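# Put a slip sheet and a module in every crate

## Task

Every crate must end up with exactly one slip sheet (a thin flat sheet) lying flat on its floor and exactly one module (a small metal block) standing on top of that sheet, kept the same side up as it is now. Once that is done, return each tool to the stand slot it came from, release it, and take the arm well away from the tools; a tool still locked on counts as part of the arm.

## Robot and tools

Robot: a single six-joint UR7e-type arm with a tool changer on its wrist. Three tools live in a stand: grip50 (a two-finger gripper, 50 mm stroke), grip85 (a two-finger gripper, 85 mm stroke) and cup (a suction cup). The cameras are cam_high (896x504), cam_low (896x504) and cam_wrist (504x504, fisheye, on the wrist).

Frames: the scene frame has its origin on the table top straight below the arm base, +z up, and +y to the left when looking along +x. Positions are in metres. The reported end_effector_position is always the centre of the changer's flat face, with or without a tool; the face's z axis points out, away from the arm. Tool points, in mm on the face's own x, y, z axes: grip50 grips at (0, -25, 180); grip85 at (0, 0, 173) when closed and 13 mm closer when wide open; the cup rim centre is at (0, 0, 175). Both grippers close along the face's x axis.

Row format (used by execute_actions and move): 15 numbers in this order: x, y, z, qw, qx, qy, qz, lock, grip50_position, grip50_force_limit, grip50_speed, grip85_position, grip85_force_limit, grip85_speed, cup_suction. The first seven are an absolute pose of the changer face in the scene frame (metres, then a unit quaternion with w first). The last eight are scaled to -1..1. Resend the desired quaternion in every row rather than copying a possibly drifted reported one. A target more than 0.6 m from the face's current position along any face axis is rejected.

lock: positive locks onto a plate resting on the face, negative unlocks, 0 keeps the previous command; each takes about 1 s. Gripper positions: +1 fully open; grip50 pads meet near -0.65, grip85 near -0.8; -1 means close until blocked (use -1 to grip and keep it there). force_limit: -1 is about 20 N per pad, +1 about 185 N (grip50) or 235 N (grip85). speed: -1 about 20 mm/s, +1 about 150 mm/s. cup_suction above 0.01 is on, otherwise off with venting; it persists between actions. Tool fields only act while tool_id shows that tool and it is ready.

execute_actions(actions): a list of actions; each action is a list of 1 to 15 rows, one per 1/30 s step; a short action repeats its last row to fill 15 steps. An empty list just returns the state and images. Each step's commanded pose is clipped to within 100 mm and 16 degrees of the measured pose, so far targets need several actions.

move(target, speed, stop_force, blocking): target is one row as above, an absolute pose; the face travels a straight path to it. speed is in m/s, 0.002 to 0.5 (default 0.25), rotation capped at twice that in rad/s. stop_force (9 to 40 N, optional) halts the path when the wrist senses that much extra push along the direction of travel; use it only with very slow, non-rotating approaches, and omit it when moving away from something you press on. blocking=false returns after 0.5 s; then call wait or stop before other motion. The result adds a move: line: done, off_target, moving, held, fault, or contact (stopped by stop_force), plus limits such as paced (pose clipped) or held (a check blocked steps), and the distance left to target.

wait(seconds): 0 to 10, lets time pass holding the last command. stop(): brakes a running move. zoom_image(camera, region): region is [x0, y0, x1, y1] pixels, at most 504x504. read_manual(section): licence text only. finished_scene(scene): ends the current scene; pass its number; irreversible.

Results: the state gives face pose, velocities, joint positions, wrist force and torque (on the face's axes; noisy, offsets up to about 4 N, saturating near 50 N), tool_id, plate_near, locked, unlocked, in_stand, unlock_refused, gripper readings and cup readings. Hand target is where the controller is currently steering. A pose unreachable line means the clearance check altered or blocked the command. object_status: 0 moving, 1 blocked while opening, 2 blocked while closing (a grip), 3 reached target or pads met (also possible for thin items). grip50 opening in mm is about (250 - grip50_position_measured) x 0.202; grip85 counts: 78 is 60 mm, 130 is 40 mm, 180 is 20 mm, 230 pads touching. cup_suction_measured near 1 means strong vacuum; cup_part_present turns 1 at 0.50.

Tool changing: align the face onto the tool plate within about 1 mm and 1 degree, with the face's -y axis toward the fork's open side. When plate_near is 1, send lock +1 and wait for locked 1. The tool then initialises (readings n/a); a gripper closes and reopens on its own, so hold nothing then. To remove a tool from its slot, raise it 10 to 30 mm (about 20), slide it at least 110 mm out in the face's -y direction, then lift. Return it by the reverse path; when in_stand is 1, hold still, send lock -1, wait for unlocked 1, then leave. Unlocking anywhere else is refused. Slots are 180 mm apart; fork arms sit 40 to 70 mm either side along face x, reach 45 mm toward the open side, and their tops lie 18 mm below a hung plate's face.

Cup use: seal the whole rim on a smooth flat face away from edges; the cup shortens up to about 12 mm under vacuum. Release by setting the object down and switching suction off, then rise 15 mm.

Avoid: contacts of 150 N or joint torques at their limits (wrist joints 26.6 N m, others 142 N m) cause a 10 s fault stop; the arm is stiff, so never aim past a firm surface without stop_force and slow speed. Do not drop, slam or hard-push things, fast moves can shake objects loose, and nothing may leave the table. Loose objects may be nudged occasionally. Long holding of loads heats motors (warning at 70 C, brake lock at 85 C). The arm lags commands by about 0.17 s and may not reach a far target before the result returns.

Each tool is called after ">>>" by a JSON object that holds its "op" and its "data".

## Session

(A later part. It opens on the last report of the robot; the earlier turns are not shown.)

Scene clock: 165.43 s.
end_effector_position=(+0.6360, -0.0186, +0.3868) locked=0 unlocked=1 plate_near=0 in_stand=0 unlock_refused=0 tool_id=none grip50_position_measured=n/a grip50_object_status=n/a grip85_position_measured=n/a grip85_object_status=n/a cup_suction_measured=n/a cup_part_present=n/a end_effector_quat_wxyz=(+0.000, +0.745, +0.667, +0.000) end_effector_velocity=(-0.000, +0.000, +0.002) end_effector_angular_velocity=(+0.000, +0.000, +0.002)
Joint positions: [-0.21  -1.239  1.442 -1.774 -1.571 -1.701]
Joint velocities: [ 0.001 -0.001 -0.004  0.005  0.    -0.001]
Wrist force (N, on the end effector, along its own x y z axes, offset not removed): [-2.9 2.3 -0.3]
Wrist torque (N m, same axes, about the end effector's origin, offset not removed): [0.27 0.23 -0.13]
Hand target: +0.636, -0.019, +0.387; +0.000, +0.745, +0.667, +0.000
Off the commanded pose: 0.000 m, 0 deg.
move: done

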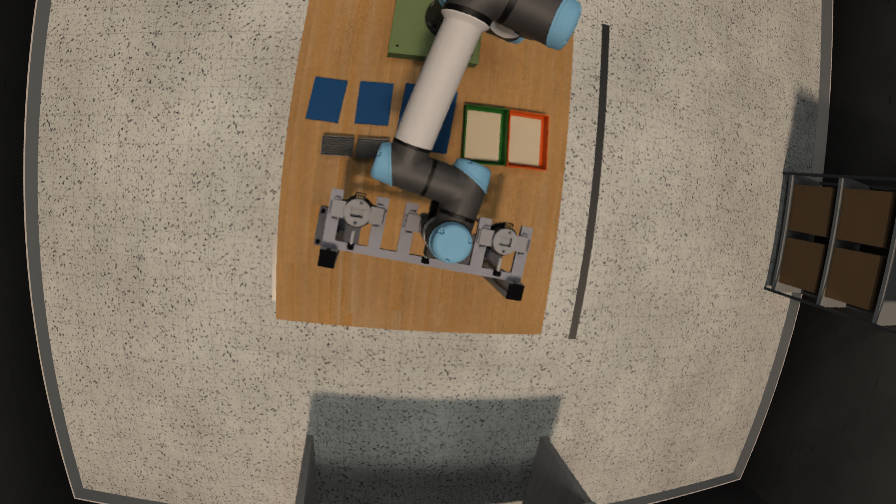

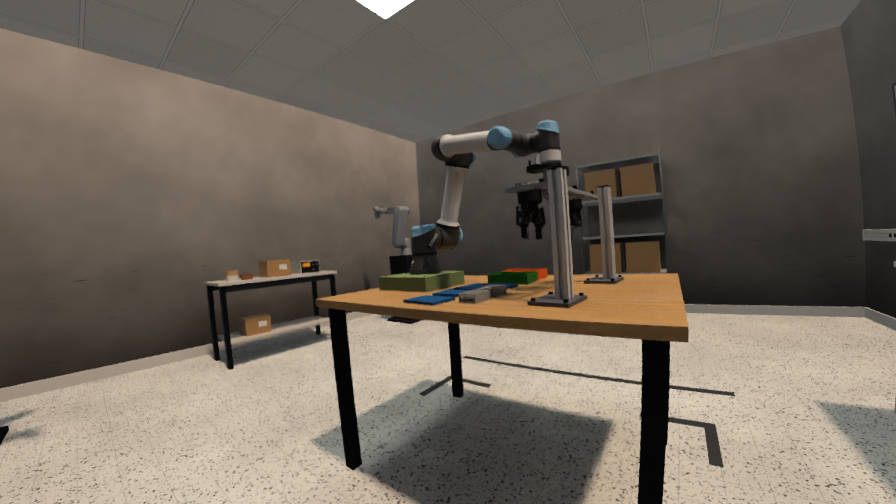

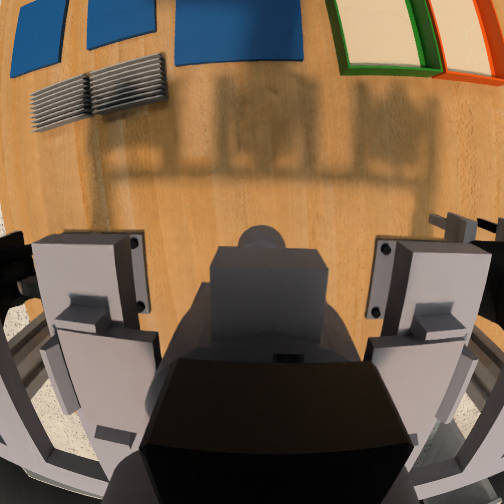

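Sheets placed: green centre (0.375,0.166), orange (0.371,0.306).

>>> {"op": "move", "data": {"target": [0.6165,-0.1975,0.387,0,0.745,0.667,0,0,1,0,0,1,-0.6,0,0], "speed": 0.1}}

>>> {"op": "move", "data": {"target": [0.6165,-0.1975,0.3607,0,0.745,0.667,0,0,1,0,0,1,-0.6,0,0], "speed": 0.008, "stop_force": 12}}

>>> {"op": "execute_actions", "data": {"actions": [[[0.6165,-0.1975,0.3607,0,0.745,0.667,0,1,1,0,0,1,-0.6,0,0]],[[0.6165,-0.1975,0.3607,0,0.745,0.667,0,1,1,0,0,1,-0.6,0,0]],[[0.6165,-0.1975,0.3607,0,0.745,0.667,0,1,1,0,0,1,-0.6,0,0]]]}}

>>> {"op": "move", "data": {"target": [0.6165,-0.1975,0.38,0,0.745,0.667,0,0,1,0,0,1,-0.6,0,0], "speed": 0.02}}

>>> {"op": "move", "data": {"target": [0.45,-0.179,0.38,0,0.745,0.667,0,0,1,0,0,1,-0.6,0,0], "speed": 0.1}}

>>> {"op": "move", "data": {"target": [0.45,-0.178,0.25,0,1,0,0,0,1,0,0,1,-0.6,0,0]}}

Scene clock: 171.43 s.
end_effector_position=(+0.6169, -0.1972, +0.3870) locked=0 unlocked=1 plate_near=0 in_stand=0 unlock_refused=0 tool_id=none grip50_position_measured=n/a grip50_object_status=n/a grip85_position_measured=n/a grip85_object_status=n/a cup_suction_measured=n/a cup_part_present=n/a end_effector_quat_wxyz=(+0.000, +0.745, +0.667, +0.000) end_effector_velocity=(+0.000, -0.001, +0.000) end_effector_angular_velocity=(+0.001, -0.000, +0.001)
Joint positions: [-0.486 -1.212  1.405 -1.764 -1.57  -1.977]
Joint velocities: [-0.002  0.001 -0.002  0.001  0.001 -0.003]
Wrist force (N, on the end effector, along its own x y z axes, offset not removed): [-3.8 2.5 2.3]
Wrist torque (N m, same axes, about the end effector's origin, offset not removed): [0.54 0.14 0.01]
Hand target: +0.617, -0.197, +0.387; +0.000, +0.745, +0.667, +0.000
Off the commanded pose: 0.001 m, 0 deg.
move: done

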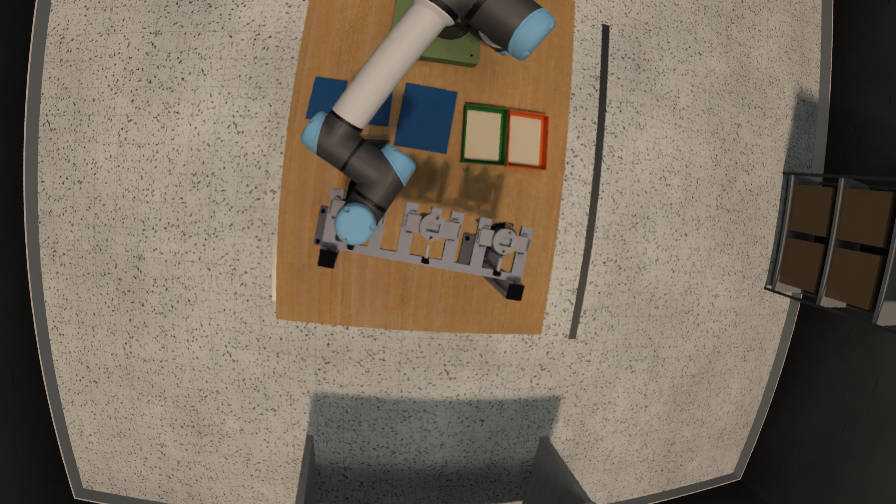

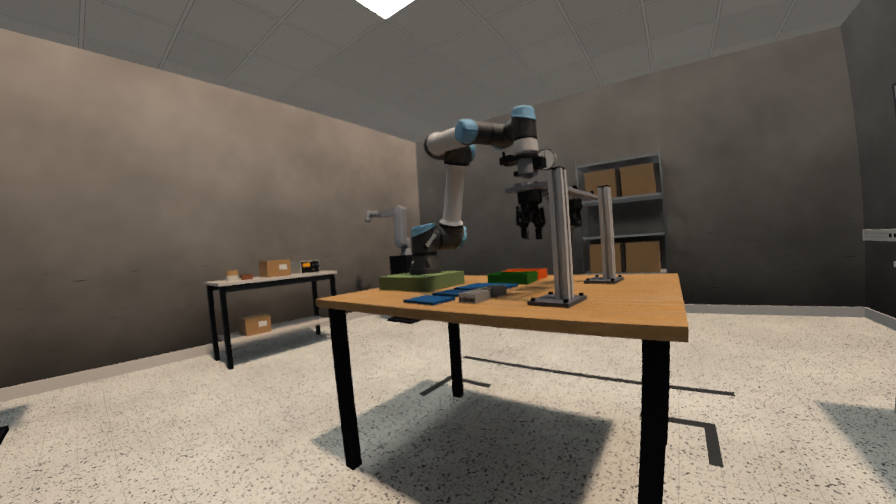

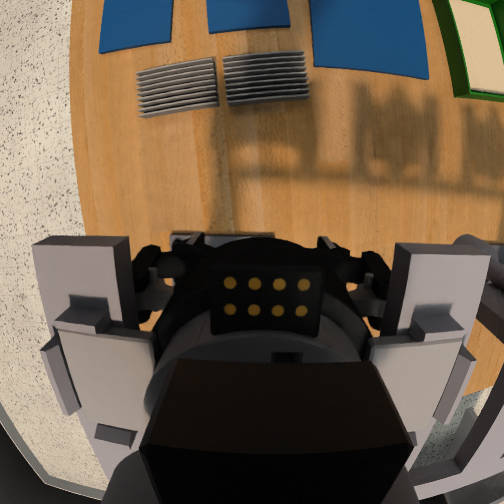

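Scene clock: 174.93 s.
end_effector_position=(+0.6165, -0.1975, +0.3608) locked=0 unlocked=1 plate_near=1 in_stand=1 unlock_refused=0 tool_id=none grip50_position_measured=n/a grip50_object_status=n/a grip85_position_measured=n/a grip85_object_status=n/a cup_suction_measured=n/a cup_part_present=n/a end_effector_quat_wxyz=(-0.000, +0.745, +0.667, +0.000) end_effector_velocity=(+0.000, -0.000, -0.001) end_effector_angular_velocity=(-0.000, -0.000, -0.001)
Joint positions: [-0.487 -1.199  1.455 -1.827 -1.571 -1.978]
Joint velocities: [-0.001  0.001  0.002 -0.003 -0.     0.   ]
Wrist force (N, on the end effector, along its own x y z axes, offset not removed): [-0.5 0.8 -1.1]
Wrist torque (N m, same axes, about the end effector's origin, offset not removed): [0.22 0.08 -0.07]
Hand target: +0.616, -0.197, +0.361; -0.000, +0.745, +0.667, +0.000
Off the commanded pose: 0.000 m, 0 deg.
move: done

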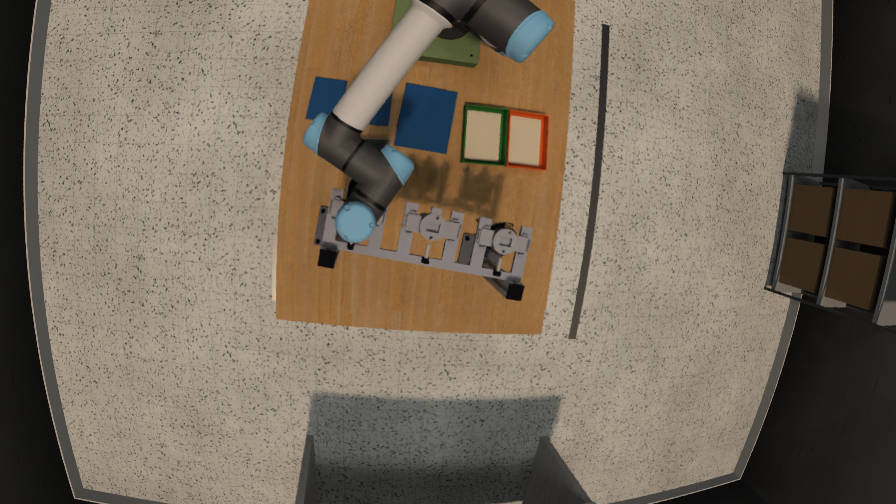

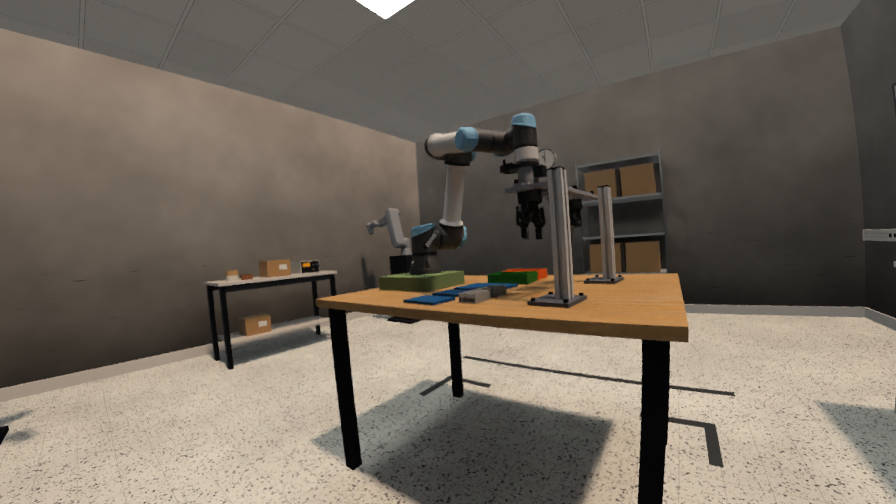

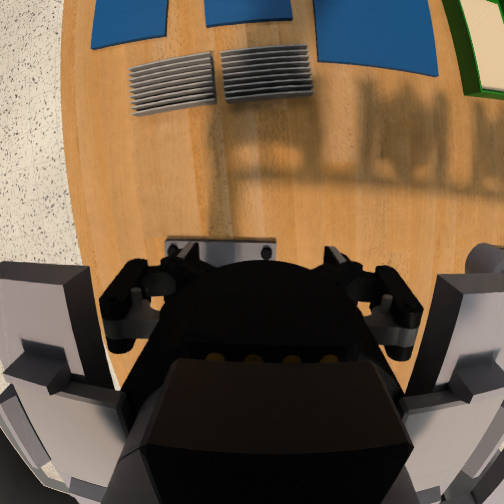

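Scene clock: 176.43 s.
end_effector_position=(+0.6165, -0.1975, +0.3607) locked=1 unlocked=0 plate_near=1 in_stand=1 unlock_refused=0 tool_id=grip85 grip50_position_measured=n/a grip50_object_status=n/a grip85_position_measured=n/a grip85_object_status=n/a cup_suction_measured=n/a cup_part_present=n/a end_effector_quat_wxyz=(+0.000, +0.745, +0.667, +0.000) end_effector_velocity=(+0.000, +0.000, -0.000) end_effector_angular_velocity=(+0.000, +0.001, +0.001)
Joint positions: [-0.487 -1.198  1.455 -1.827 -1.571 -1.978]
Joint velocities: [ 0.  0.  0.  0. -0. -0.]
Wrist force (N, on the end effector, along its own x y z axes, offset not removed): [-1.1 -0.4 -11.7]
Wrist torque (N m, same axes, about the end effector's origin, offset not removed): [-0.09 0.80 0.02]
Hand target: +0.616, -0.198, +0.361; +0.000, +0.745, +0.667, +0.000
Off the commanded pose: 0.000 m, 0 deg.

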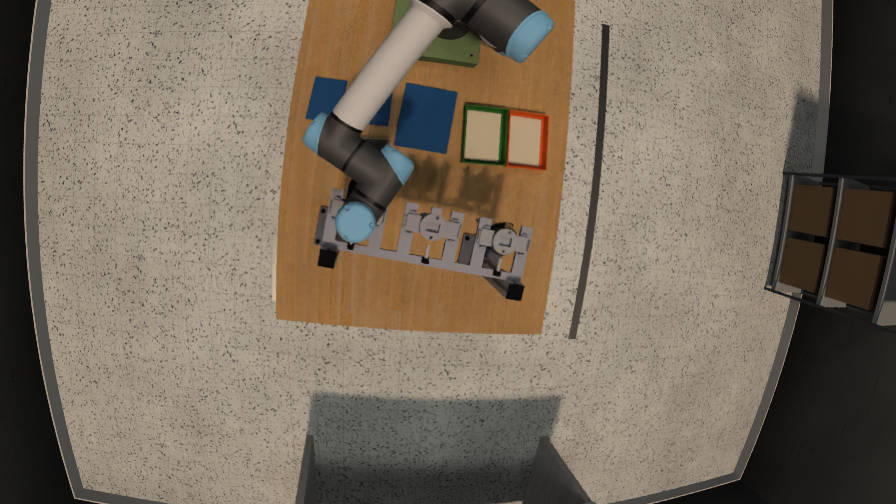

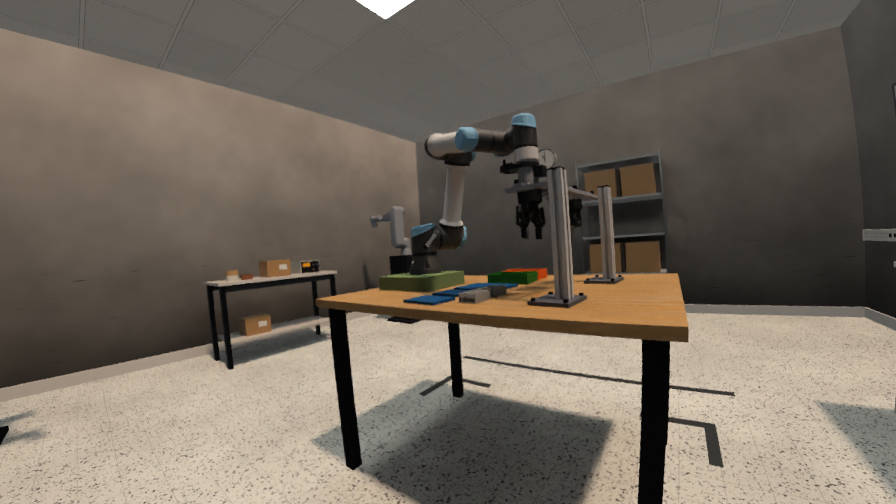

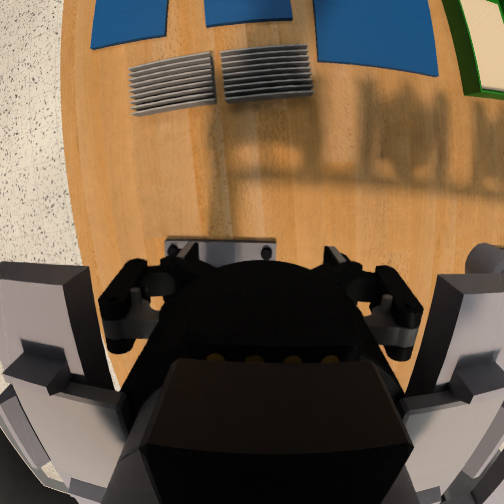

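Scene clock: 177.67 s.
end_effector_position=(+0.6165, -0.1975, +0.3798) locked=1 unlocked=0 plate_near=1 in_stand=0 unlock_refused=0 tool_id=grip85 grip50_position_measured=n/a grip50_object_status=n/a grip85_position_measured=n/a grip85_object_status=n/a cup_suction_measured=n/a cup_part_present=n/a end_effector_quat_wxyz=(+0.000, +0.745, +0.667, +0.000) end_effector_velocity=(-0.000, -0.001, +0.002) end_effector_angular_velocity=(-0.001, +0.000, -0.000)
Joint positions: [-0.487 -1.209  1.42  -1.781 -1.571 -1.978]
Joint velocities: [-0.001 -0.    -0.004  0.004 -0.001 -0.001]
Wrist force (N, on the end effector, along its own x y z axes, offset not removed): [-0.5 1.7 -2.4]
Wrist torque (N m, same axes, about the end effector's origin, offset not removed): [0.16 -0.05 -0.18]
Hand target: +0.617, -0.198, +0.380; +0.000, +0.745, +0.667, +0.000
Off the commanded pose: 0.000 m, 0 deg.
move: done

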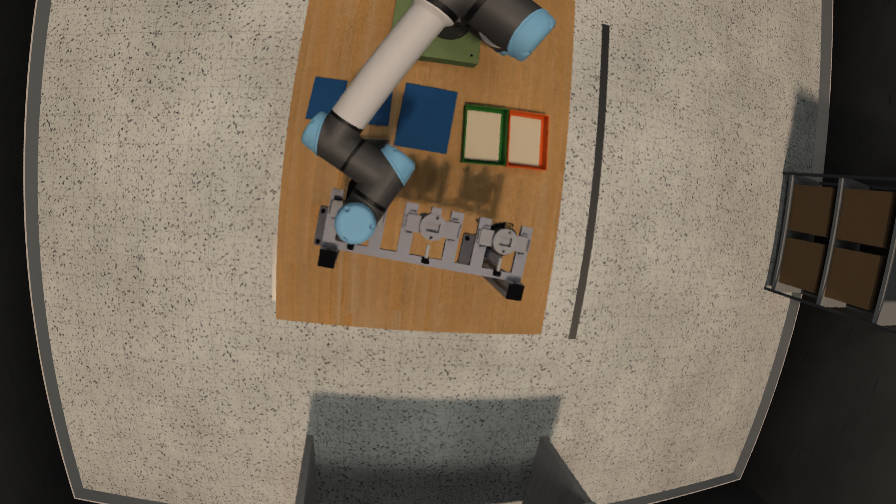

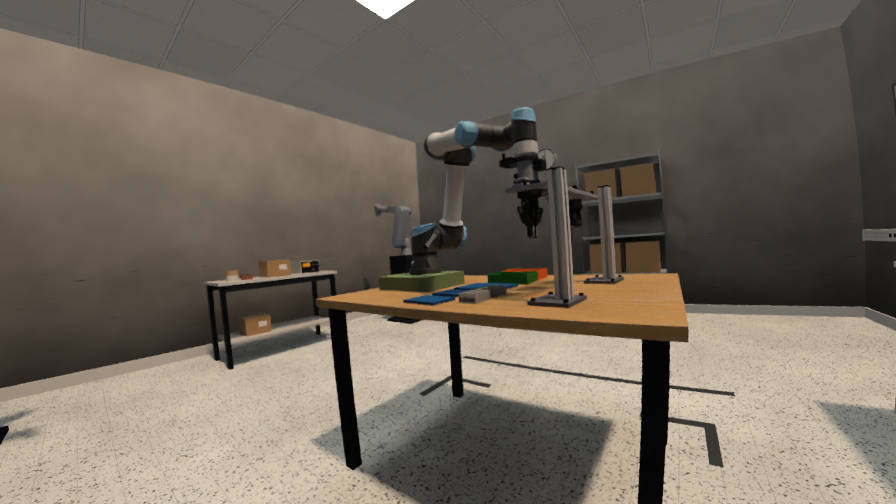

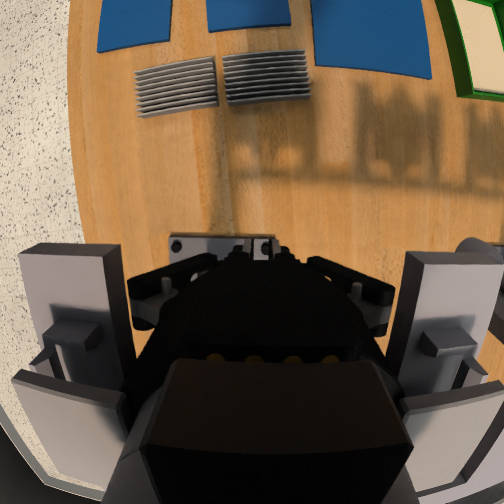

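Scene clock: 179.80 s.
end_effector_position=(+0.4502, -0.1792, +0.3799) locked=1 unlocked=0 plate_near=1 in_stand=0 unlock_refused=0 tool_id=grip85 grip50_position_measured=n/a grip50_object_status=n/a grip85_position_measured=3 grip85_object_status=3 cup_suction_measured=n/a cup_part_present=n/a end_effector_quat_wxyz=(+0.000, +0.745, +0.667, +0.000) end_effector_velocity=(-0.001, +0.000, +0.000) end_effector_angular_velocity=(-0.001, -0.000, -0.001)
Joint positions: [-0.627 -1.595  1.878 -1.853 -1.571 -2.118]
Joint velocities: [-0.002 -0.004  0.003  0.    -0.001 -0.001]
Wrist force (N, on the end effector, along its own x y z axes, offset not removed): [1.9 -1.6 0.2]
Wrist torque (N m, same axes, about the end effector's origin, offset not removed): [0.09 -0.19 0.25]
Hand target: +0.450, -0.179, +0.380; +0.000, +0.745, +0.667, +0.000
Off the commanded pose: 0.000 m, 0 deg.
move: done

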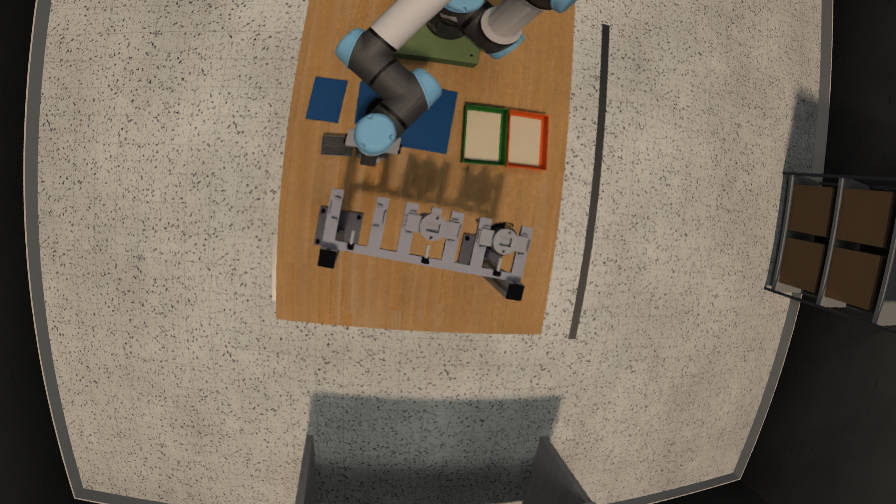

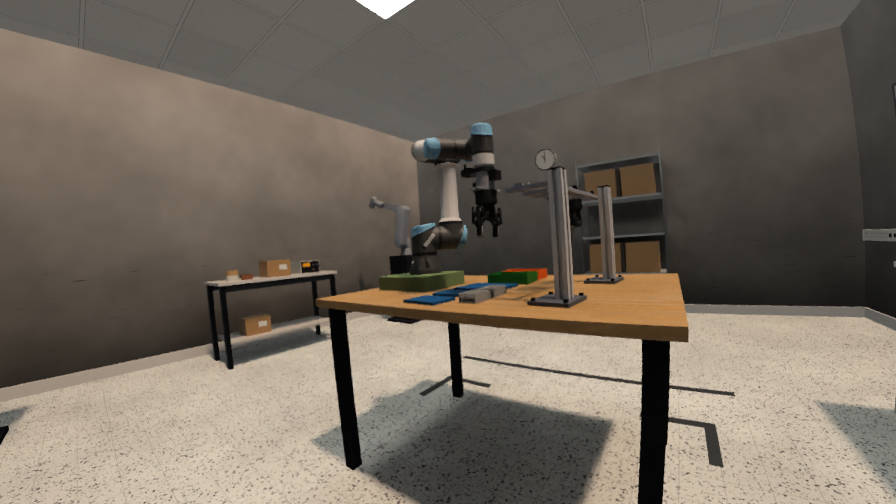

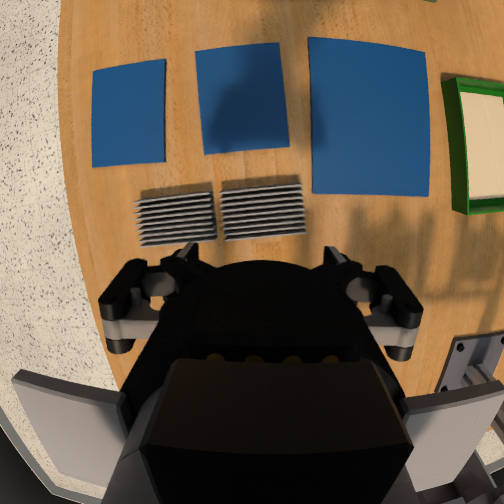

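Scene clock: 183.20 s.
end_effector_position=(+0.4499, -0.1780, +0.2502) locked=1 unlocked=0 plate_near=1 in_stand=0 unlock_refused=0 tool_id=grip85 grip50_position_measured=n/a grip50_object_status=n/a grip85_position_measured=3 grip85_object_status=3 cup_suction_measured=n/a cup_part_present=n/a end_effector_quat_wxyz=(-0.000, +1.000, +0.000, -0.000) end_effector_velocity=(-0.000, +0.000, -0.001) end_effector_angular_velocity=(-0.001, +0.001, -0.006)
Joint positions: [-0.625 -1.448  2.093 -2.216 -1.571 -0.656]
Joint velocities: [ 0.001  0.001  0.001 -0.002 -0.001  0.007]
Wrist force (N, on the end effector, along its own x y z axes, offset not removed): [1.2 1.0 -1.5]
Wrist torque (N m, same axes, about the end effector's origin, offset not removed): [0.01 -0.06 0.22]
Hand target: +0.450, -0.178, +0.250; +0.000, +1.000, +0.000, -0.000
Off the commanded pose: 0.000 m, 0 deg.
move: done

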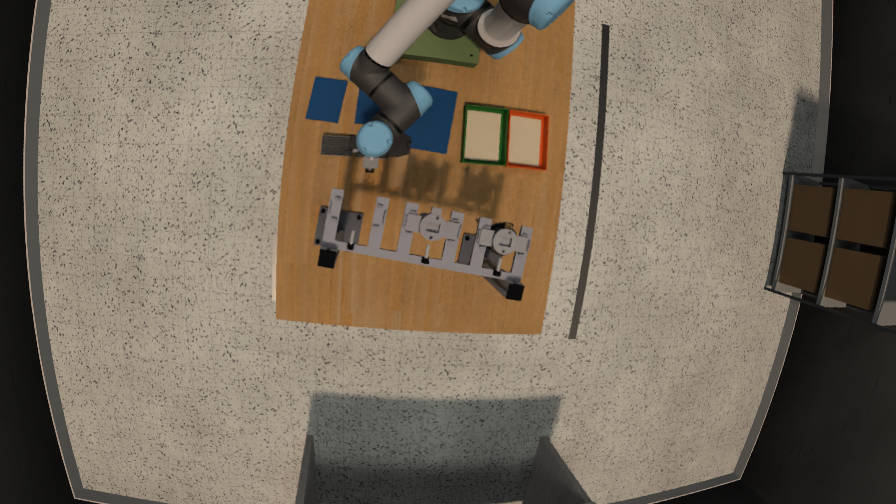

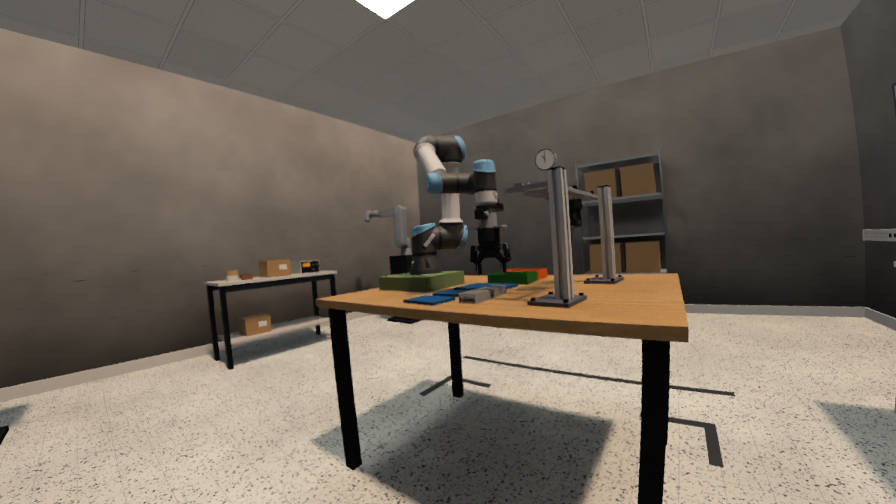

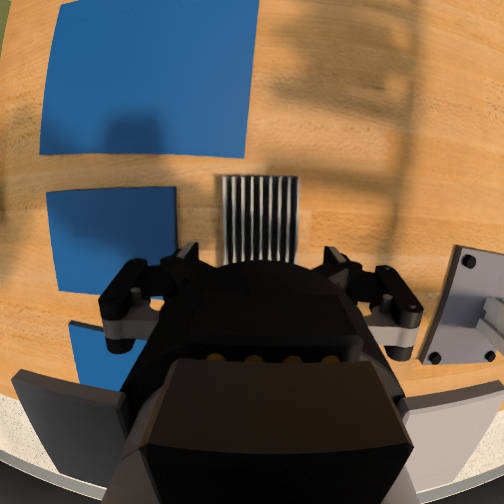

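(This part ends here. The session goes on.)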